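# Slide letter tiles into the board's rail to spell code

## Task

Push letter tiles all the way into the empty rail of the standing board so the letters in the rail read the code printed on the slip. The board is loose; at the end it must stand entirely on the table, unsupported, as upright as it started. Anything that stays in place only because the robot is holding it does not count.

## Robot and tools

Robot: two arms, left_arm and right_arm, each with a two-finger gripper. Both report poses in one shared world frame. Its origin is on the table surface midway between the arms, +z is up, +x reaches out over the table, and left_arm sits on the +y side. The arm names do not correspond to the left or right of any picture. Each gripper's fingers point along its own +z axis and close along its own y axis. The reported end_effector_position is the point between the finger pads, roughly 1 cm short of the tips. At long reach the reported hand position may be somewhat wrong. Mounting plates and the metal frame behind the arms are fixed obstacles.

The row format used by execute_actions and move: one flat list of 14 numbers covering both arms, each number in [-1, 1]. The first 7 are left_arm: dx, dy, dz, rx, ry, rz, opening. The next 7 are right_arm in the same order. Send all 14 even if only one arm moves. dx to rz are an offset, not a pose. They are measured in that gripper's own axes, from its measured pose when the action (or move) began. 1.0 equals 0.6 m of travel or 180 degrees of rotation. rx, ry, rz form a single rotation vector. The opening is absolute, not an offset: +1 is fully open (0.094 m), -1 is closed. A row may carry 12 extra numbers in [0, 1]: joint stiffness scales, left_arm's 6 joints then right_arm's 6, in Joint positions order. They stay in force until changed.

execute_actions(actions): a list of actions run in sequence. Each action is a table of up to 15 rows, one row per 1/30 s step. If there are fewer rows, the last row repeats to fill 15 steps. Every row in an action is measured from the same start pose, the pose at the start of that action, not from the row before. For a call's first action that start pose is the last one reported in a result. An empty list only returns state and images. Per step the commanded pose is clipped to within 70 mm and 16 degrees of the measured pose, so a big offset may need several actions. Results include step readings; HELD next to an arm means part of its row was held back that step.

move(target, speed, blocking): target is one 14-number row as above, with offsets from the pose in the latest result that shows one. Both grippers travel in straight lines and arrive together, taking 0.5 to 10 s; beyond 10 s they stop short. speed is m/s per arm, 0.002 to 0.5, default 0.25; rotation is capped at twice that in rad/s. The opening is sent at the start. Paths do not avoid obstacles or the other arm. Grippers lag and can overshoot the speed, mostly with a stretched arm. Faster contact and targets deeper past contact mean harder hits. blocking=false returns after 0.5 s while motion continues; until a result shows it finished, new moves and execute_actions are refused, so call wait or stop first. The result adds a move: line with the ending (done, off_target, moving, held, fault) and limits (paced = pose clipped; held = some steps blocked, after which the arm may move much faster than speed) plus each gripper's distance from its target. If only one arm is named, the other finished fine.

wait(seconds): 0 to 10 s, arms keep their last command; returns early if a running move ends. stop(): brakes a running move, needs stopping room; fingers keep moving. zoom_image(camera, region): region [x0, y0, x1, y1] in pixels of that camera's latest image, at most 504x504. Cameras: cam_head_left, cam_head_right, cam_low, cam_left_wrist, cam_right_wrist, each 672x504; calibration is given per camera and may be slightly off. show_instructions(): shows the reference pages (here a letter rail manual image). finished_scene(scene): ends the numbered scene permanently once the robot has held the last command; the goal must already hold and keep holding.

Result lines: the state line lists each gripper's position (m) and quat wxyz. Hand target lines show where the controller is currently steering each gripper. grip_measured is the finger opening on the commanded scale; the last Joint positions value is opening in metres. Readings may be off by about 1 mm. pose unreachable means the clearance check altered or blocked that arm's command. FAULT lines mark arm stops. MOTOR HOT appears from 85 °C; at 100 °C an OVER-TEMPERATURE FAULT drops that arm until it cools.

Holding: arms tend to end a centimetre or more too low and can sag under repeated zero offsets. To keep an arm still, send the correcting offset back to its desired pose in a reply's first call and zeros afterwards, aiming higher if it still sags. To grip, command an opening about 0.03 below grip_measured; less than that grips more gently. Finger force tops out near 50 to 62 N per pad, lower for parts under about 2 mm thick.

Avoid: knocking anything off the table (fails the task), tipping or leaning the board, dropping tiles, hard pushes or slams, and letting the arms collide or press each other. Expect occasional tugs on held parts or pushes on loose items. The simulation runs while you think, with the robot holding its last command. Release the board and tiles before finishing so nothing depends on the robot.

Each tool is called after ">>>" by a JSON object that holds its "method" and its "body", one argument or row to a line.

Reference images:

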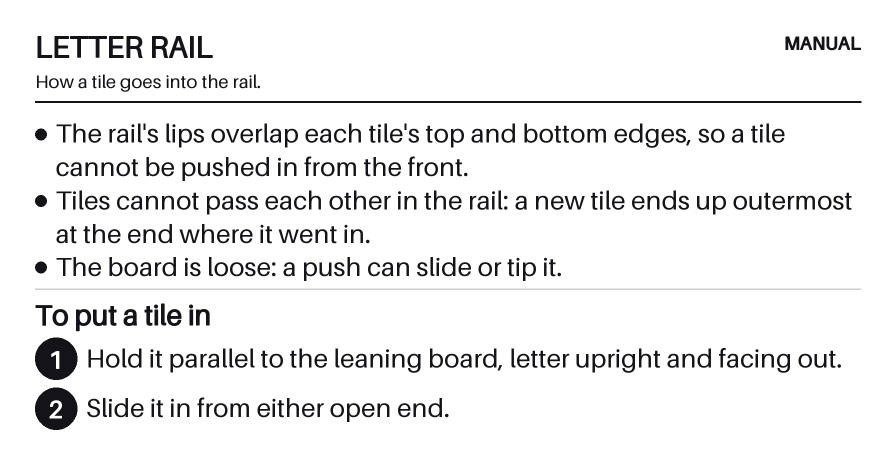

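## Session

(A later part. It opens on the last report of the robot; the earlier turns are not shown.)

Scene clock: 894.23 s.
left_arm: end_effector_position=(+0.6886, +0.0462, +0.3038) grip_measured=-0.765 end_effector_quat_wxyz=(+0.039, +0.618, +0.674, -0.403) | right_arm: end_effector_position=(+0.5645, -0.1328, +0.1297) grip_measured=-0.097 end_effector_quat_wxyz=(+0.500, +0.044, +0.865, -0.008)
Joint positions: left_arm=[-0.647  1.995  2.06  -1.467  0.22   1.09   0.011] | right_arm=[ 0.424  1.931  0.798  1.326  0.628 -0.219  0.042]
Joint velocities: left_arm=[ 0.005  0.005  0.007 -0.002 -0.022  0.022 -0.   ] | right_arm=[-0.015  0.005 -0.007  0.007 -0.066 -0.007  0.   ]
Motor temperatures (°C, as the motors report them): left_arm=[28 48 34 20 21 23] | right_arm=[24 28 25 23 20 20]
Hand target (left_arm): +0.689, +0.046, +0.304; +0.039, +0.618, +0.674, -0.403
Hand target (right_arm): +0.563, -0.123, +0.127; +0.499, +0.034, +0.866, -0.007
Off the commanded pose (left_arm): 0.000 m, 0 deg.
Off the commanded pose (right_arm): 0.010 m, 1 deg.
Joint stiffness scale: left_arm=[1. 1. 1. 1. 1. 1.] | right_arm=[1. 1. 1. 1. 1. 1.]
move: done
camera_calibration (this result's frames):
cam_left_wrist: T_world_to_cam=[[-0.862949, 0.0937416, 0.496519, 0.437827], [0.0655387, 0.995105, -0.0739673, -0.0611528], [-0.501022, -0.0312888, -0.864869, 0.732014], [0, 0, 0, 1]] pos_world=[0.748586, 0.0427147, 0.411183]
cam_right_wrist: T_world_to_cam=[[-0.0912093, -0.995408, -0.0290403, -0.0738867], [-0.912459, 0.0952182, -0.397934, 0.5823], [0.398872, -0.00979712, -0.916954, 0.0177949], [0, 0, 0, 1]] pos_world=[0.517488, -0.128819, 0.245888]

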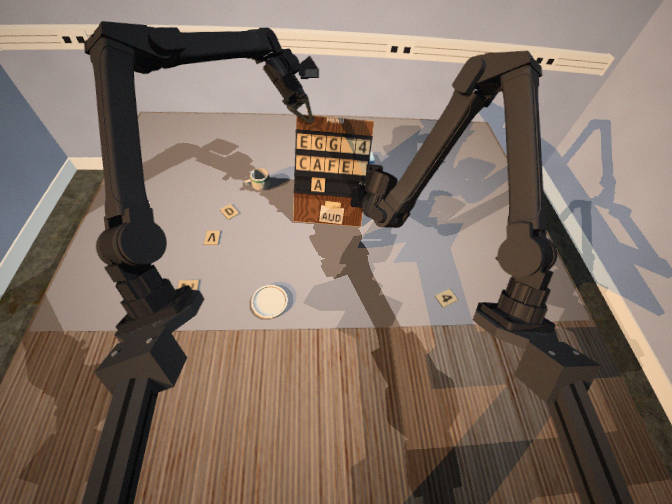

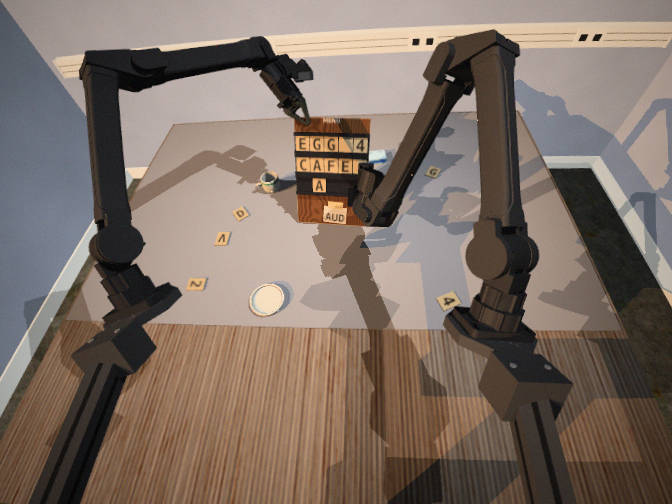

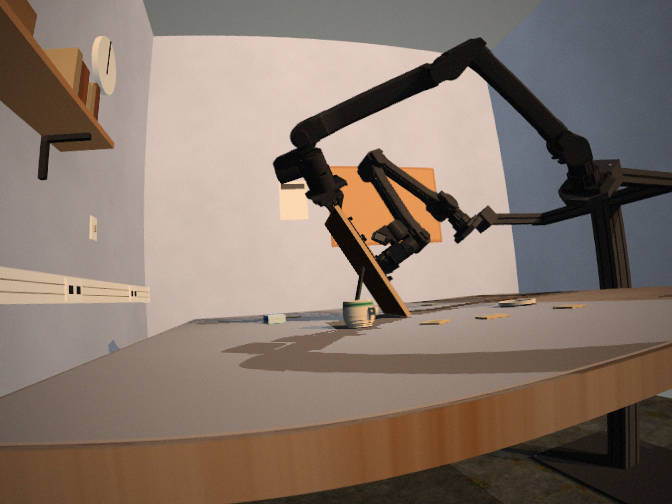

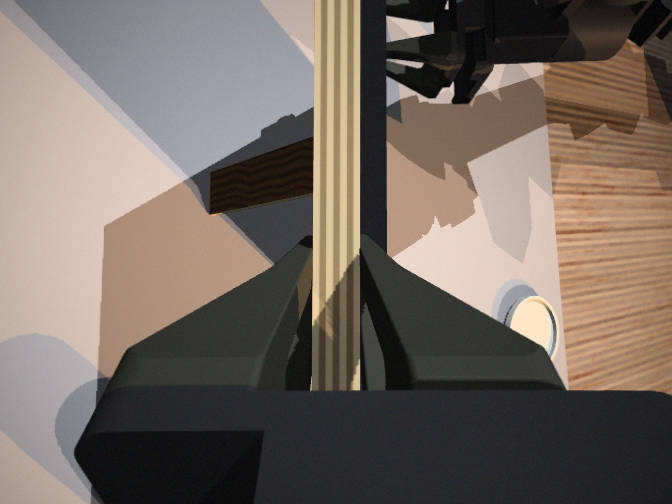

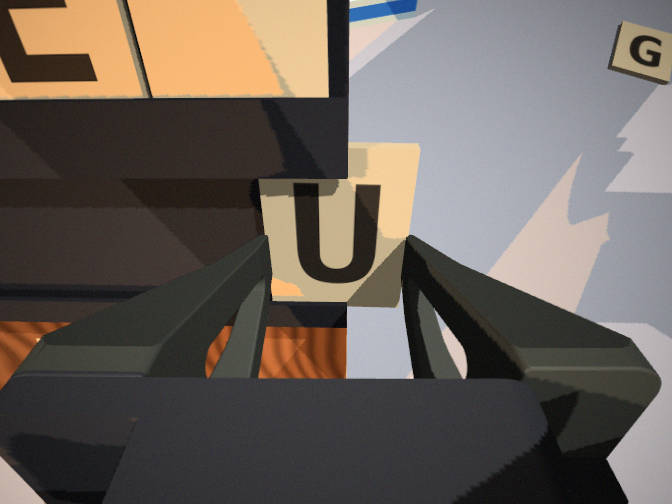

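>>> {"method": "move", "body": {
  "target": [0,0,0,0,0,0,-0.79, 0.009,0.182,0.004,0.003,0,-0.006,-0.09],
  "speed": 0.025
}}

Scene clock: 903.50 s.
left_arm: end_effector_position=(+0.6886, +0.0462, +0.3038) grip_measured=-0.765 end_effector_quat_wxyz=(+0.039, +0.618, +0.674, -0.403) | right_arm: end_effector_position=(+0.5730, -0.0345, +0.1300) grip_measured=-0.081 end_effector_quat_wxyz=(+0.500, +0.047, +0.864, -0.018)
Joint positions: left_arm=[-0.647  1.995  2.06  -1.467  0.22   1.09   0.011] | right_arm=[ 0.576  2.065  1.012  1.282  0.795 -0.27   0.043]
Joint velocities: left_arm=[ 0.015 -0.015 -0.007 -0.007 -0.022  0.007  0.001] | right_arm=[-0.024 -0.005 -0.007 -0.007  0.037 -0.022 -0.001]
Motor temperatures (°C, as the motors report them): left_arm=[28 48 34 20 21 23] | right_arm=[24 28 26 22 20 20]
Hand target (left_arm): +0.689, +0.046, +0.304; +0.039, +0.618, +0.674, -0.403
Hand target (right_arm): +0.572, -0.024, +0.128; +0.500, +0.038, +0.865, -0.017
Off the commanded pose (left_arm): 0.000 m, 0 deg.
Off the commanded pose (right_arm): 0.011 m, 1 deg.
Joint stiffness scale: left_arm=[1. 1. 1. 1. 1. 1.] | right_arm=[1. 1. 1. 1. 1. 1.]
move: off_target (right_arm)
camera_calibration (this result's frames):
cam_left_wrist: T_world_to_cam=[[-0.862949, 0.0937416, 0.496519, 0.437827], [0.0655387, 0.995105, -0.0739673, -0.0611528], [-0.501022, -0.0312888, -0.864869, 0.732014], [0, 0, 0, 1]] pos_world=[0.748586, 0.0427147, 0.411183]
cam_right_wrist: T_world_to_cam=[[-0.106417, -0.994197, -0.0157434, 0.0317055], [-0.911068, 0.103837, -0.398964, 0.580426], [0.398284, -0.0281134, -0.916831, 0.0153752], [0, 0, 0, 1]] pos_world=[0.526058, -0.028316, 0.246165]

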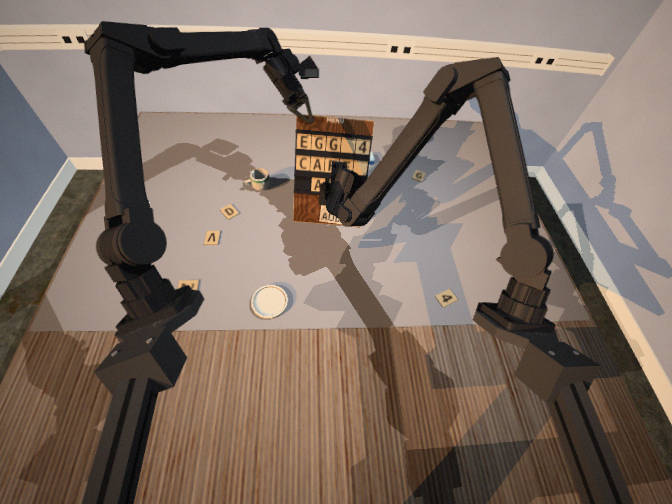

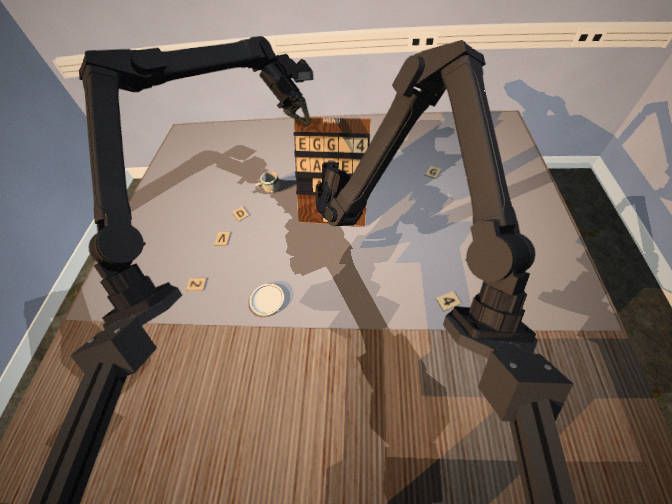

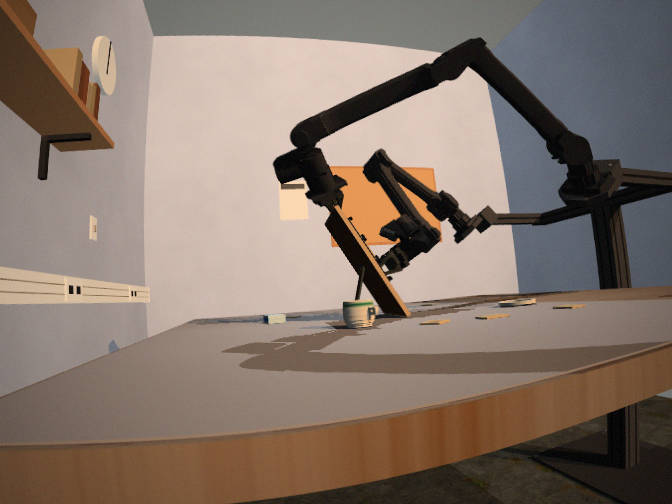

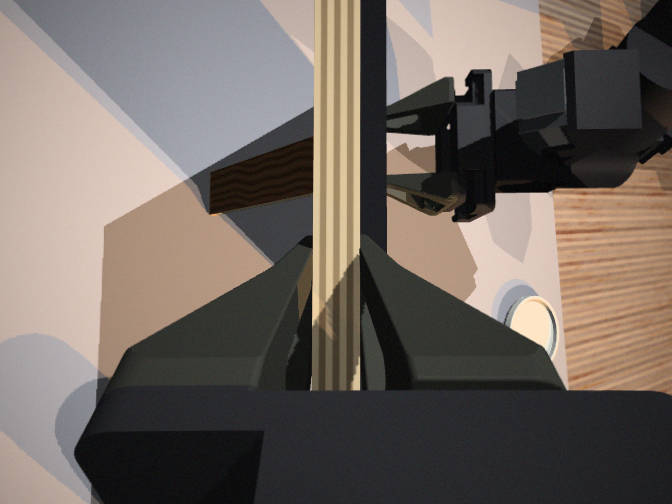

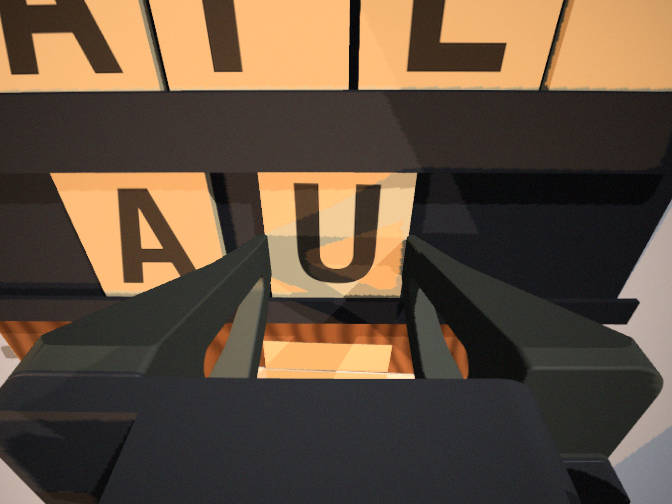

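Now look at D's location and orientation.

>>> {"method": "zoom_image", "body": {
  "camera": "cam_head_left",
  "region": [180, 160, 300, 260]
}}

>>> {"method": "move", "body": {
  "target": [0,0,0,0,0,0,-0.79, 0,0,0,0,0,0,0.1]
}}

>>> {"method": "move", "body": {
  "target": [0,0,0,0,0,0,-0.79, -0.015,0,-0.15,0,0,0,0.1],
  "speed": 0.08
}}

Region (180, 160, 300, 260) of cam_head_left's 672x504 image, scaled by 4.200, with more detail than that image has.

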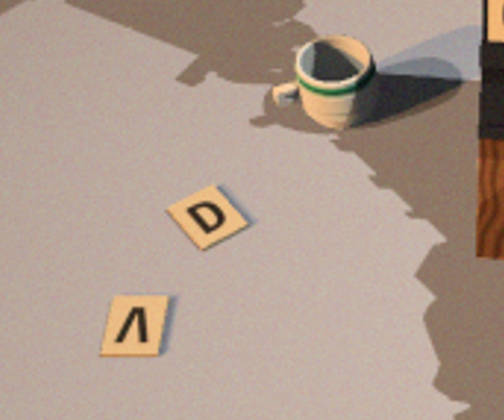

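Scene clock: 908.03 s.
left_arm: end_effector_position=(+0.6886, +0.0462, +0.3038) grip_measured=-0.765 end_effector_quat_wxyz=(+0.039, +0.618, +0.674, -0.403) | right_arm: end_effector_position=(+0.5730, -0.0345, +0.1300) grip_measured=+0.098 end_effector_quat_wxyz=(+0.500, +0.047, +0.864, -0.018)
Joint positions: left_arm=[-0.647  1.995  2.06  -1.467  0.22   1.09   0.011] | right_arm=[ 0.576  2.065  1.012  1.282  0.795 -0.27   0.052]
Joint velocities: left_arm=[ 0.005 -0.015 -0.002 -0.007 -0.007 -0.037 -0.   ] | right_arm=[ 0.005 -0.005 -0.007  0.012 -0.022 -0.051 -0.   ]
Motor temperatures (°C, as the motors report them): left_arm=[28 48 34 20 21 23] | right_arm=[24 28 26 22 19 20]
Hand target (left_arm): +0.689, +0.046, +0.304; +0.039, +0.618, +0.674, -0.403
Hand target (right_arm): +0.573, -0.035, +0.130; +0.500, +0.047, +0.864, -0.018
Off the commanded pose (left_arm): 0.000 m, 0 deg.
Off the commanded pose (right_arm): 0.000 m, 0 deg.
Joint stiffness scale: left_arm=[1. 1. 1. 1. 1. 1.] | right_arm=[1. 1. 1. 1. 1. 1.]
move: done
camera_calibration (this result's frames):
cam_left_wrist: T_world_to_cam=[[-0.862949, 0.0937416, 0.496519, 0.437827], [0.0655387, 0.995105, -0.0739673, -0.0611528], [-0.501022, -0.0312888, -0.864869, 0.732014], [0, 0, 0, 1]] pos_world=[0.748586, 0.0427147, 0.411183]
cam_right_wrist: T_world_to_cam=[[-0.106417, -0.994197, -0.0157434, 0.0317055], [-0.911068, 0.103837, -0.398964, 0.580426], [0.398284, -0.0281134, -0.916831, 0.0153752], [0, 0, 0, 1]] pos_world=[0.526058, -0.028316, 0.246165]

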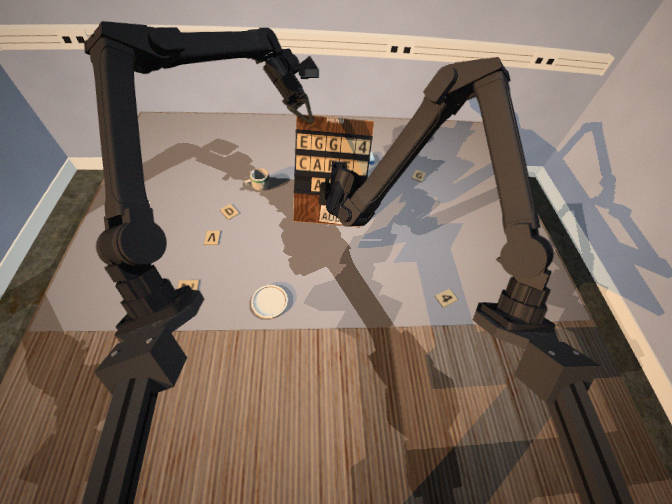

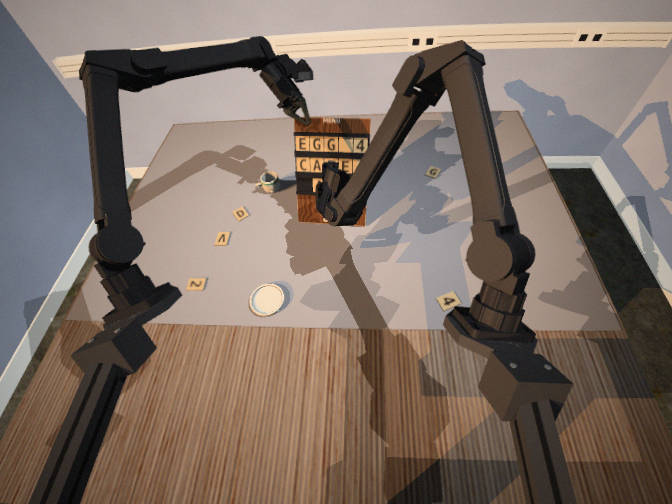

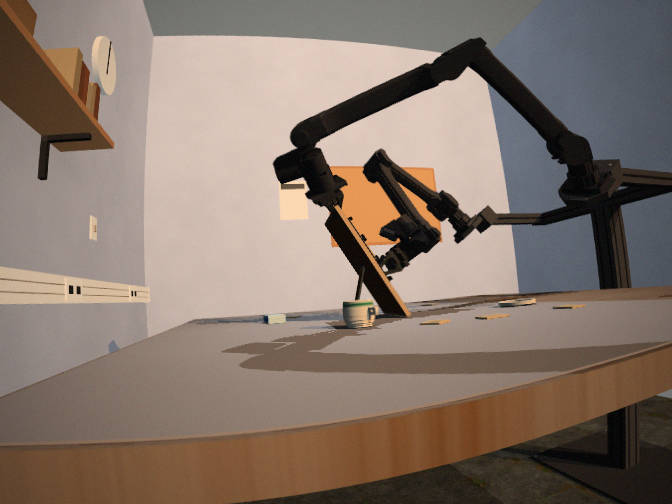

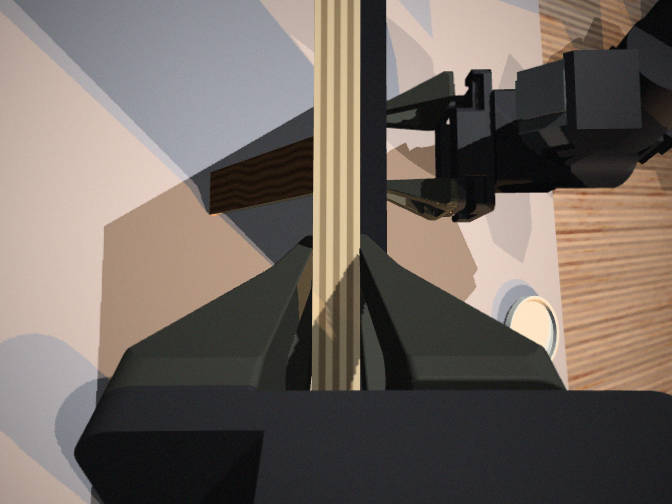

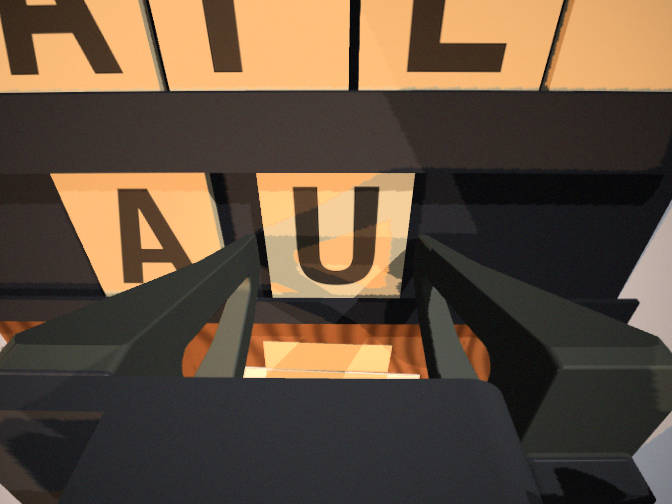

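Scene clock: 909.50 s.
left_arm: end_effector_position=(+0.6886, +0.0462, +0.3038) grip_measured=-0.765 end_effector_quat_wxyz=(+0.039, +0.618, +0.674, -0.403) | right_arm: end_effector_position=(+0.4954, -0.0267, +0.1709) grip_measured=+0.098 end_effector_quat_wxyz=(+0.493, +0.043, +0.869, -0.020)
Joint positions: left_arm=[-0.647  1.995  2.06  -1.467  0.22   1.09   0.011] | right_arm=[ 0.712  2.035  0.849  1.425  0.933 -0.309  0.052]
Joint velocities: left_arm=[-0.024 -0.015  0.007  0.007  0.022  0.037 -0.001] | right_arm=[-0.005 -0.005 -0.012  0.007 -0.037  0.051 -0.   ]
Motor temperatures (°C, as the motors report them): left_arm=[28 48 34 20 21 23] | right_arm=[24 28 26 23 19 20]
Hand target (left_arm): +0.689, +0.046, +0.304; +0.039, +0.618, +0.674, -0.403
Hand target (right_arm): +0.499, -0.027, +0.182; +0.500, +0.047, +0.865, -0.018
Off the commanded pose (left_arm): 0.000 m, 0 deg.
Off the commanded pose (right_arm): 0.013 m, 1 deg.
Joint stiffness scale: left_arm=[1. 1. 1. 1. 1. 1.] | right_arm=[1. 1. 1. 1. 1. 1.]
move: off_target (right_arm)
camera_calibration (this result's frames):
cam_left_wrist: T_world_to_cam=[[-0.862949, 0.0937416, 0.496519, 0.437827], [0.0655387, 0.995105, -0.0739673, -0.0611528], [-0.501022, -0.0312888, -0.864869, 0.732014], [0, 0, 0, 1]] pos_world=[0.748586, 0.0427147, 0.411183]
cam_right_wrist: T_world_to_cam=[[-0.101275, -0.994836, -0.00667391, 0.0277363], [-0.918913, 0.0961125, -0.382572, 0.526154], [0.381238, -0.0326122, -0.923902, 0.0935179], [0, 0, 0, 1]] pos_world=[0.450647, -0.0199271, 0.287878]

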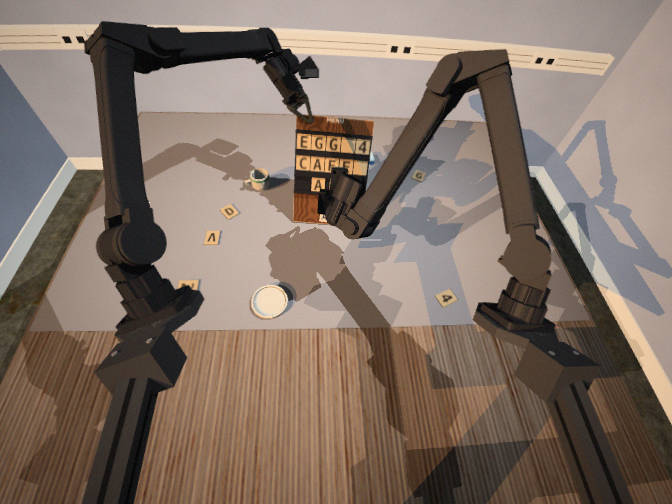

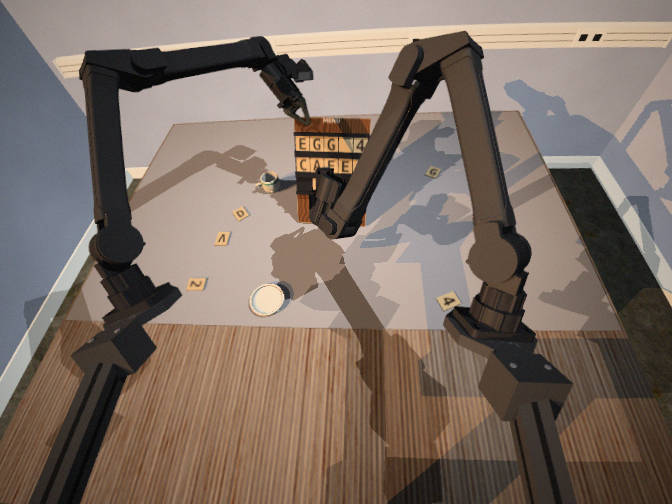

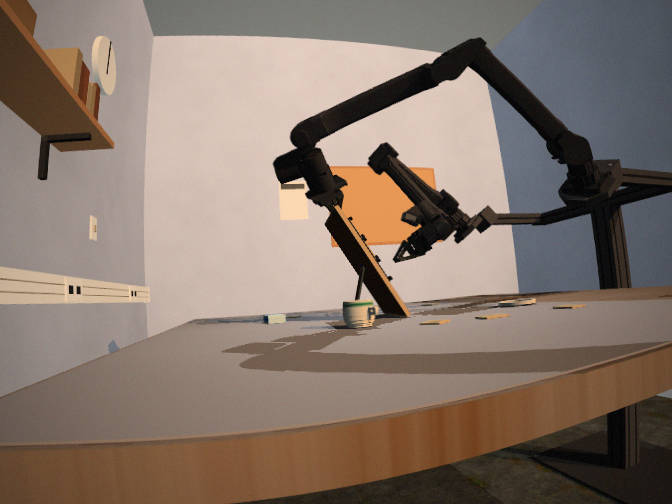

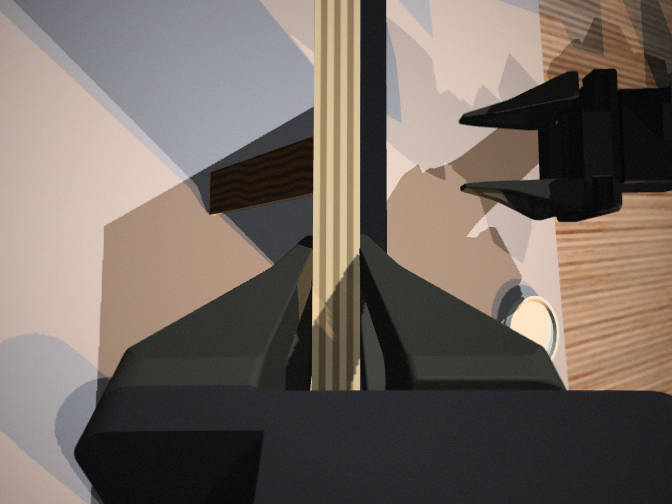

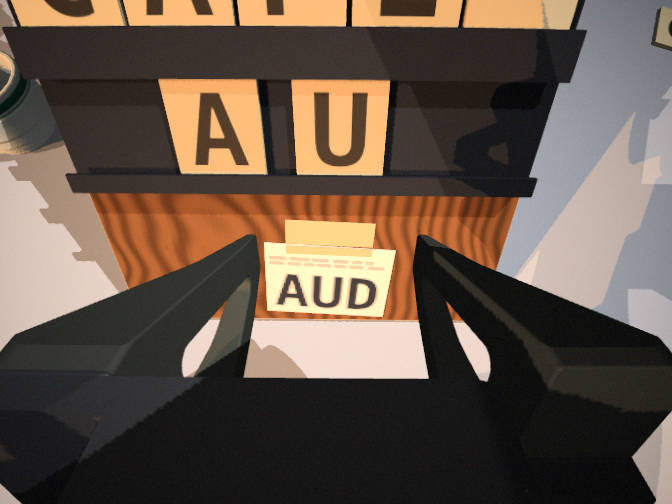

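>>> {"method": "move", "body": {
  "target": [0,0,0,0,0,0,-0.79, 0.0923,0.583,0.098,-0.1296,0.3109,-0.2333,0.4],
  "speed": 0.15
}}

Scene clock: 939.90 s.
left_arm: end_effector_position=(+0.6886, +0.0462, +0.3038) grip_measured=-0.765 end_effector_quat_wxyz=(+0.039, +0.618, +0.674, -0.403) | right_arm: end_effector_position=(+0.5432, +0.3004, +0.0824) grip_measured=+0.398 end_effector_quat_wxyz=(+0.040, -0.345, +0.937, +0.025)
Joint positions: left_arm=[-0.647  1.995  2.06  -1.467  0.22   1.09   0.011] | right_arm=[ 0.814  2.806  2.895 -1.263  0.631  0.064  0.066]
Joint velocities: left_arm=[ 0.005 -0.005  0.012 -0.012  0.022 -0.007 -0.001] | right_arm=[-0.015 -0.005  0.037 -0.012  0.022  0.022  0.001]
Motor temperatures (°C, as the motors report them): left_arm=[28 49 34 20 21 23] | right_arm=[24 28 26 23 19 20]
Hand target (left_arm): +0.689, +0.046, +0.304; +0.039, +0.618, +0.674, -0.403
Hand target (right_arm): +0.547, +0.314, +0.100; +0.059, -0.347, +0.935, +0.038
Off the commanded pose (left_arm): 0.000 m, 0 deg.
Off the commanded pose (right_arm): 0.025 m, 5 deg.
Joint stiffness scale: left_arm=[1. 1. 1. 1. 1. 1.] | right_arm=[1. 1. 1. 1. 1. 1.]
elbow stopped short (right arm): the move would have taken joint 3 (elbow) straighter than the controller allows; a more bent joint 3 avoids this.
move: off_target (right_arm)
camera_calibration (this result's frames):
cam_left_wrist: T_world_to_cam=[[-0.862949, 0.0937416, 0.496519, 0.437827], [0.0655387, 0.995105, -0.0739673, -0.0611528], [-0.501022, -0.0312888, -0.864869, 0.732014], [0, 0, 0, 1]] pos_world=[0.748586, 0.0427147, 0.411183]
cam_right_wrist: T_world_to_cam=[[0.64623, -0.763042, -0.0123937, -0.117762], [-0.648303, -0.557479, 0.518575, 0.479834], [-0.402604, -0.327084, -0.854942, 0.512771], [0, 0, 0, 1]] pos_world=[0.593623, 0.345359, 0.1881]

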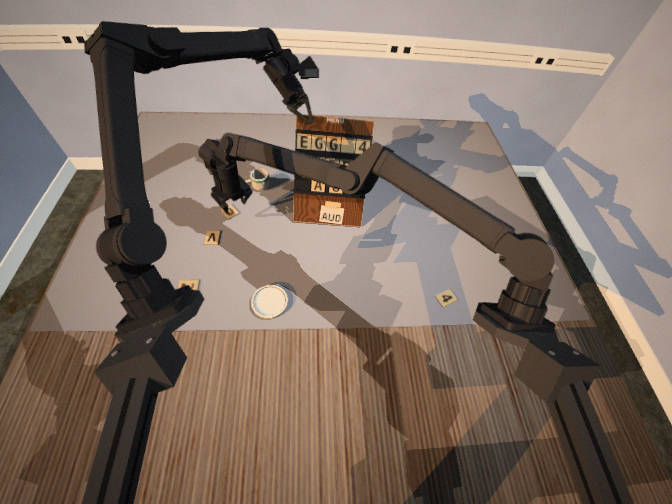

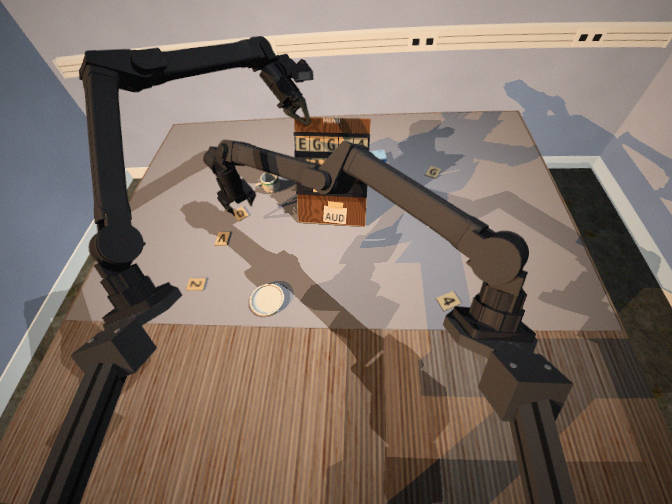

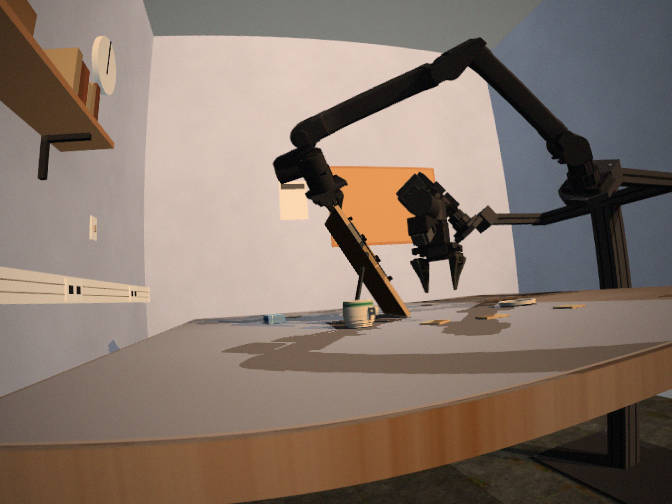

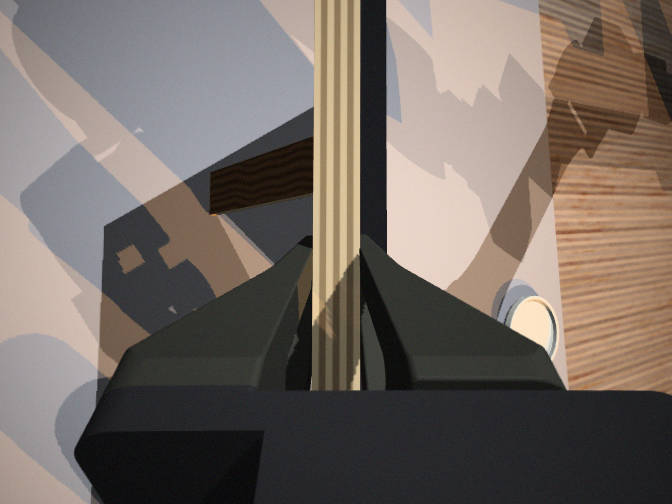

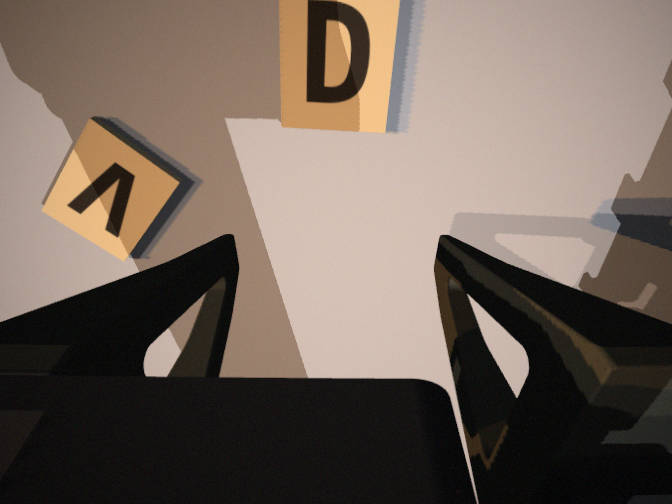

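>>> {"method": "move", "body": {
  "target": [0,0,0,0,0,0,-0.79, -0.064,0.001,0.06,0,-0.139,0.018,0.4],
  "speed": 0.05
}}

Scene clock: 958.37 s.
left_arm: end_effector_position=(+0.6886, +0.0462, +0.3038) grip_measured=-0.765 end_effector_quat_wxyz=(+0.039, +0.618, +0.674, -0.403) | right_arm: end_effector_position=(+0.5542, +0.3396, +0.0432) grip_measured=+0.398 end_effector_quat_wxyz=(+0.231, -0.312, +0.916, +0.102)
Joint positions: left_arm=[-0.647  1.995  2.06  -1.467  0.22   1.09   0.011] | right_arm=[ 0.796  2.608  2.251 -0.299  0.579 -0.202  0.066]
Joint velocities: left_arm=[ 0.005 -0.015  0.007  0.007 -0.007 -0.051 -0.   ] | right_arm=[-0.005 -0.005  0.012 -0.002  0.037  0.037 -0.001]
Motor temperatures (°C, as the motors report them): left_arm=[28 49 34 20 21 23] | right_arm=[26 30 29 22 19 20]
Hand target (left_arm): +0.689, +0.046, +0.304; +0.039, +0.618, +0.674, -0.403
Hand target (right_arm): +0.575, +0.330, +0.050; +0.242, -0.305, +0.916, +0.100
Off the commanded pose (left_arm): 0.000 m, 0 deg.
Off the commanded pose (right_arm): 0.024 m, 1 deg.
Joint stiffness scale: left_arm=[1. 1. 1. 1. 1. 1.] | right_arm=[1. 1. 1. 1. 1. 1.]
move: off_target (right_arm)
camera_calibration (this result's frames):
cam_left_wrist: T_world_to_cam=[[-0.862949, 0.0937416, 0.496519, 0.437827], [0.0655387, 0.995105, -0.0739673, -0.0611528], [-0.501022, -0.0312888, -0.864869, 0.732014], [0, 0, 0, 1]] pos_world=[0.748586, 0.0427147, 0.411183]
cam_right_wrist: T_world_to_cam=[[0.613763, -0.788582, -0.0378654, -0.0676862], [-0.779617, -0.612951, 0.12841, 0.637545], [-0.124471, -0.0492928, -0.990998, 0.253906], [0, 0, 0, 1]] pos_world=[0.570188, 0.349923, 0.16719]

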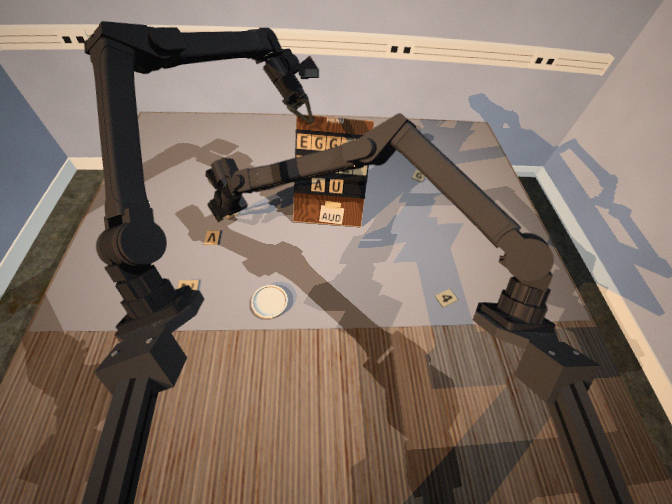

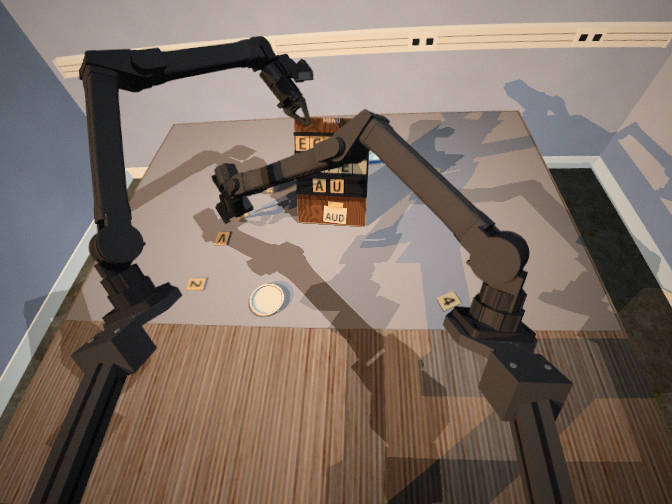

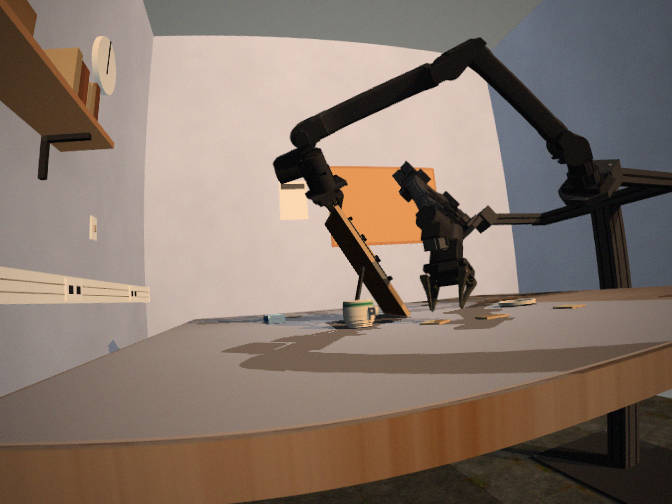

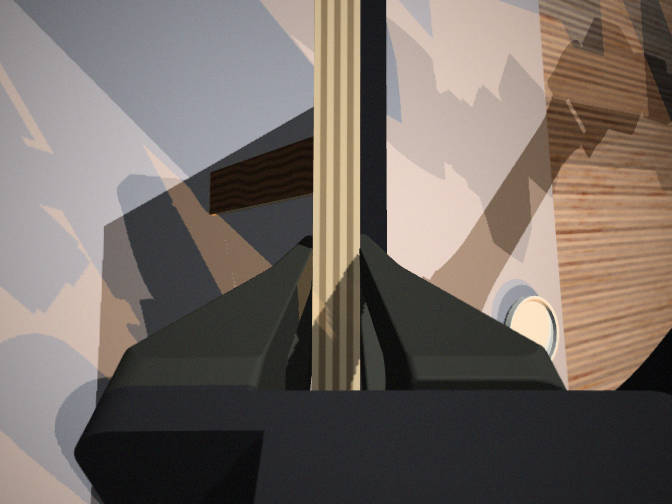

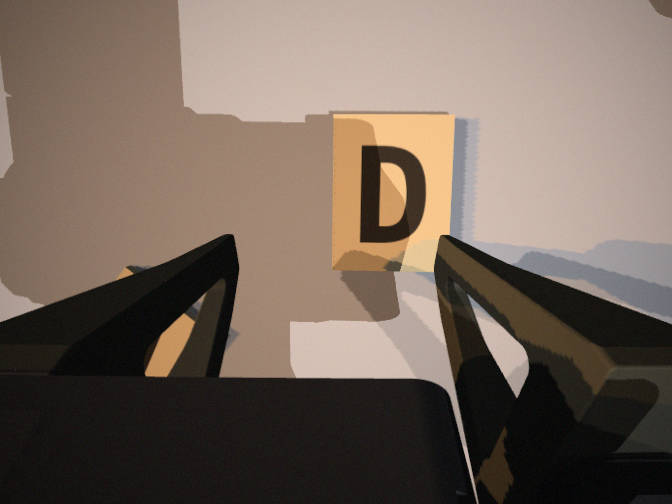

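>>> {"method": "move", "body": {
  "target": [0,0,0,0,0,0,-0.79, 0,-0.07,0.015,0.014,0,0,0.8],
  "speed": 0.04
}}

Scene clock: 970.73 s.
left_arm: end_effector_position=(+0.6886, +0.0462, +0.3038) grip_measured=-0.765 end_effector_quat_wxyz=(+0.039, +0.618, +0.674, -0.403) | right_arm: end_effector_position=(+0.5645, +0.3176, +0.0246) grip_measured=+0.798 end_effector_quat_wxyz=(+0.227, -0.313, +0.918, +0.085)
Joint positions: left_arm=[-0.647  1.995  2.06  -1.467  0.22   1.09   0.011] | right_arm=[ 0.765  2.6    2.224 -0.283  0.587 -0.224  0.084]
Joint velocities: left_arm=[ 0.005 -0.024 -0.017 -0.002  0.007 -0.037  0.001] | right_arm=[-0.005 -0.015  0.002  0.002 -0.007 -0.007 -0.001]
Motor temperatures (°C, as the motors report them): left_arm=[28 49 34 20 21 23] | right_arm=[26 31 28 23 19 20]
Hand target (left_arm): +0.689, +0.046, +0.304; +0.039, +0.618, +0.674, -0.403
Hand target (right_arm): +0.584, +0.309, +0.033; +0.238, -0.307, +0.918, +0.082
Off the commanded pose (left_arm): 0.000 m, 0 deg.
Off the commanded pose (right_arm): 0.022 m, 1 deg.
Joint stiffness scale: left_arm=[1. 1. 1. 1. 1. 1.] | right_arm=[1. 1. 1. 1. 1. 1.]
move: off_target (right_arm)
camera_calibration (this result's frames):
cam_left_wrist: T_world_to_cam=[[-0.862949, 0.0937416, 0.496519, 0.437827], [0.0655387, 0.995105, -0.0739673, -0.0611528], [-0.501022, -0.0312888, -0.864869, 0.732014], [0, 0, 0, 1]] pos_world=[0.748586, 0.0427147, 0.411183]
cam_right_wrist: T_world_to_cam=[[0.609112, -0.793041, -0.00825921, -0.0887027], [-0.783612, -0.603409, 0.147818, 0.633255], [-0.12221, -0.083566, -0.98898, 0.245227], [0, 0, 0, 1]] pos_world=[0.580225, 0.332259, 0.148185]

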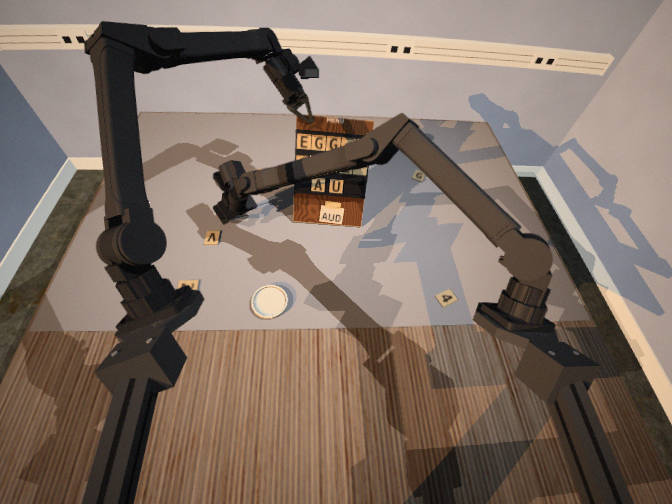

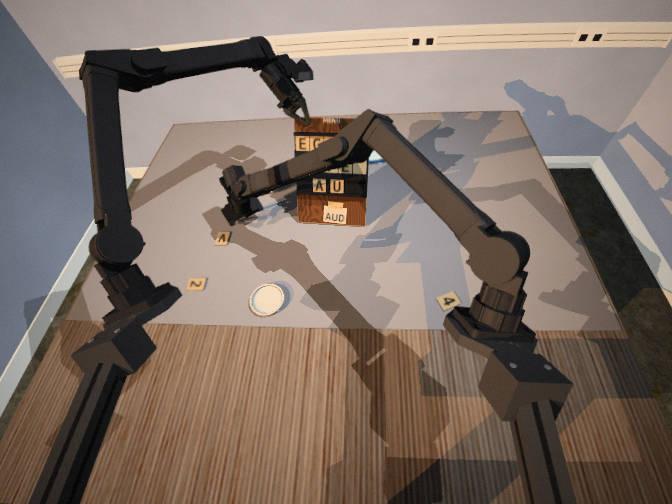

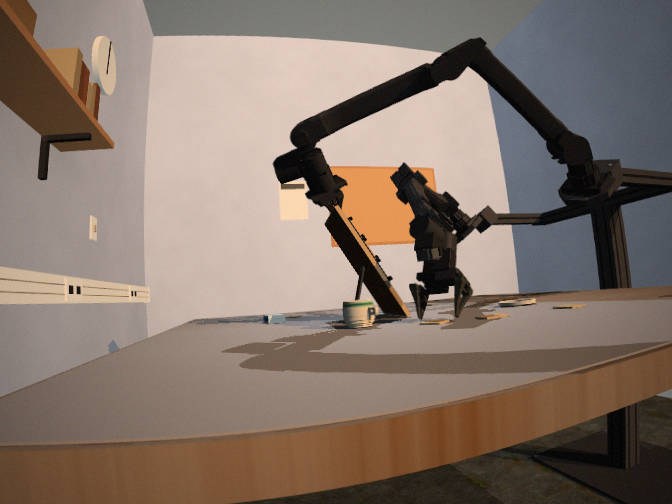

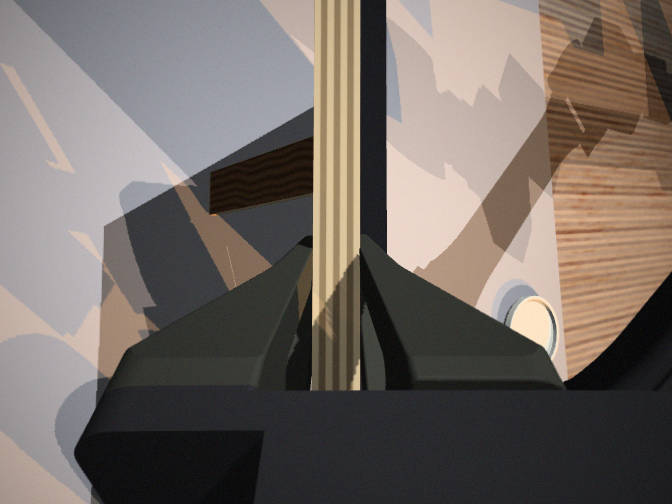

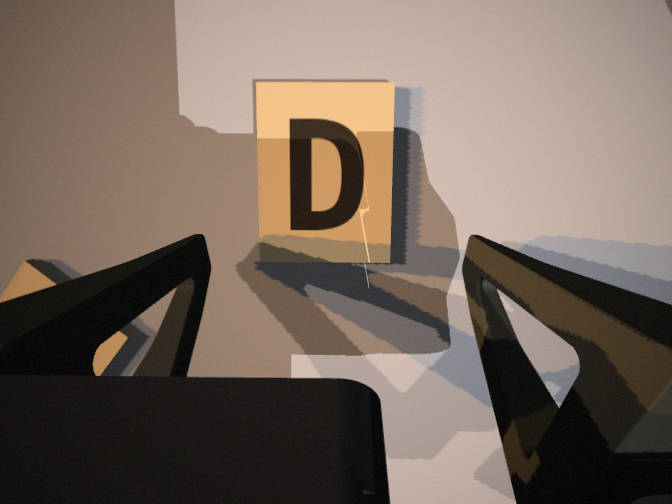

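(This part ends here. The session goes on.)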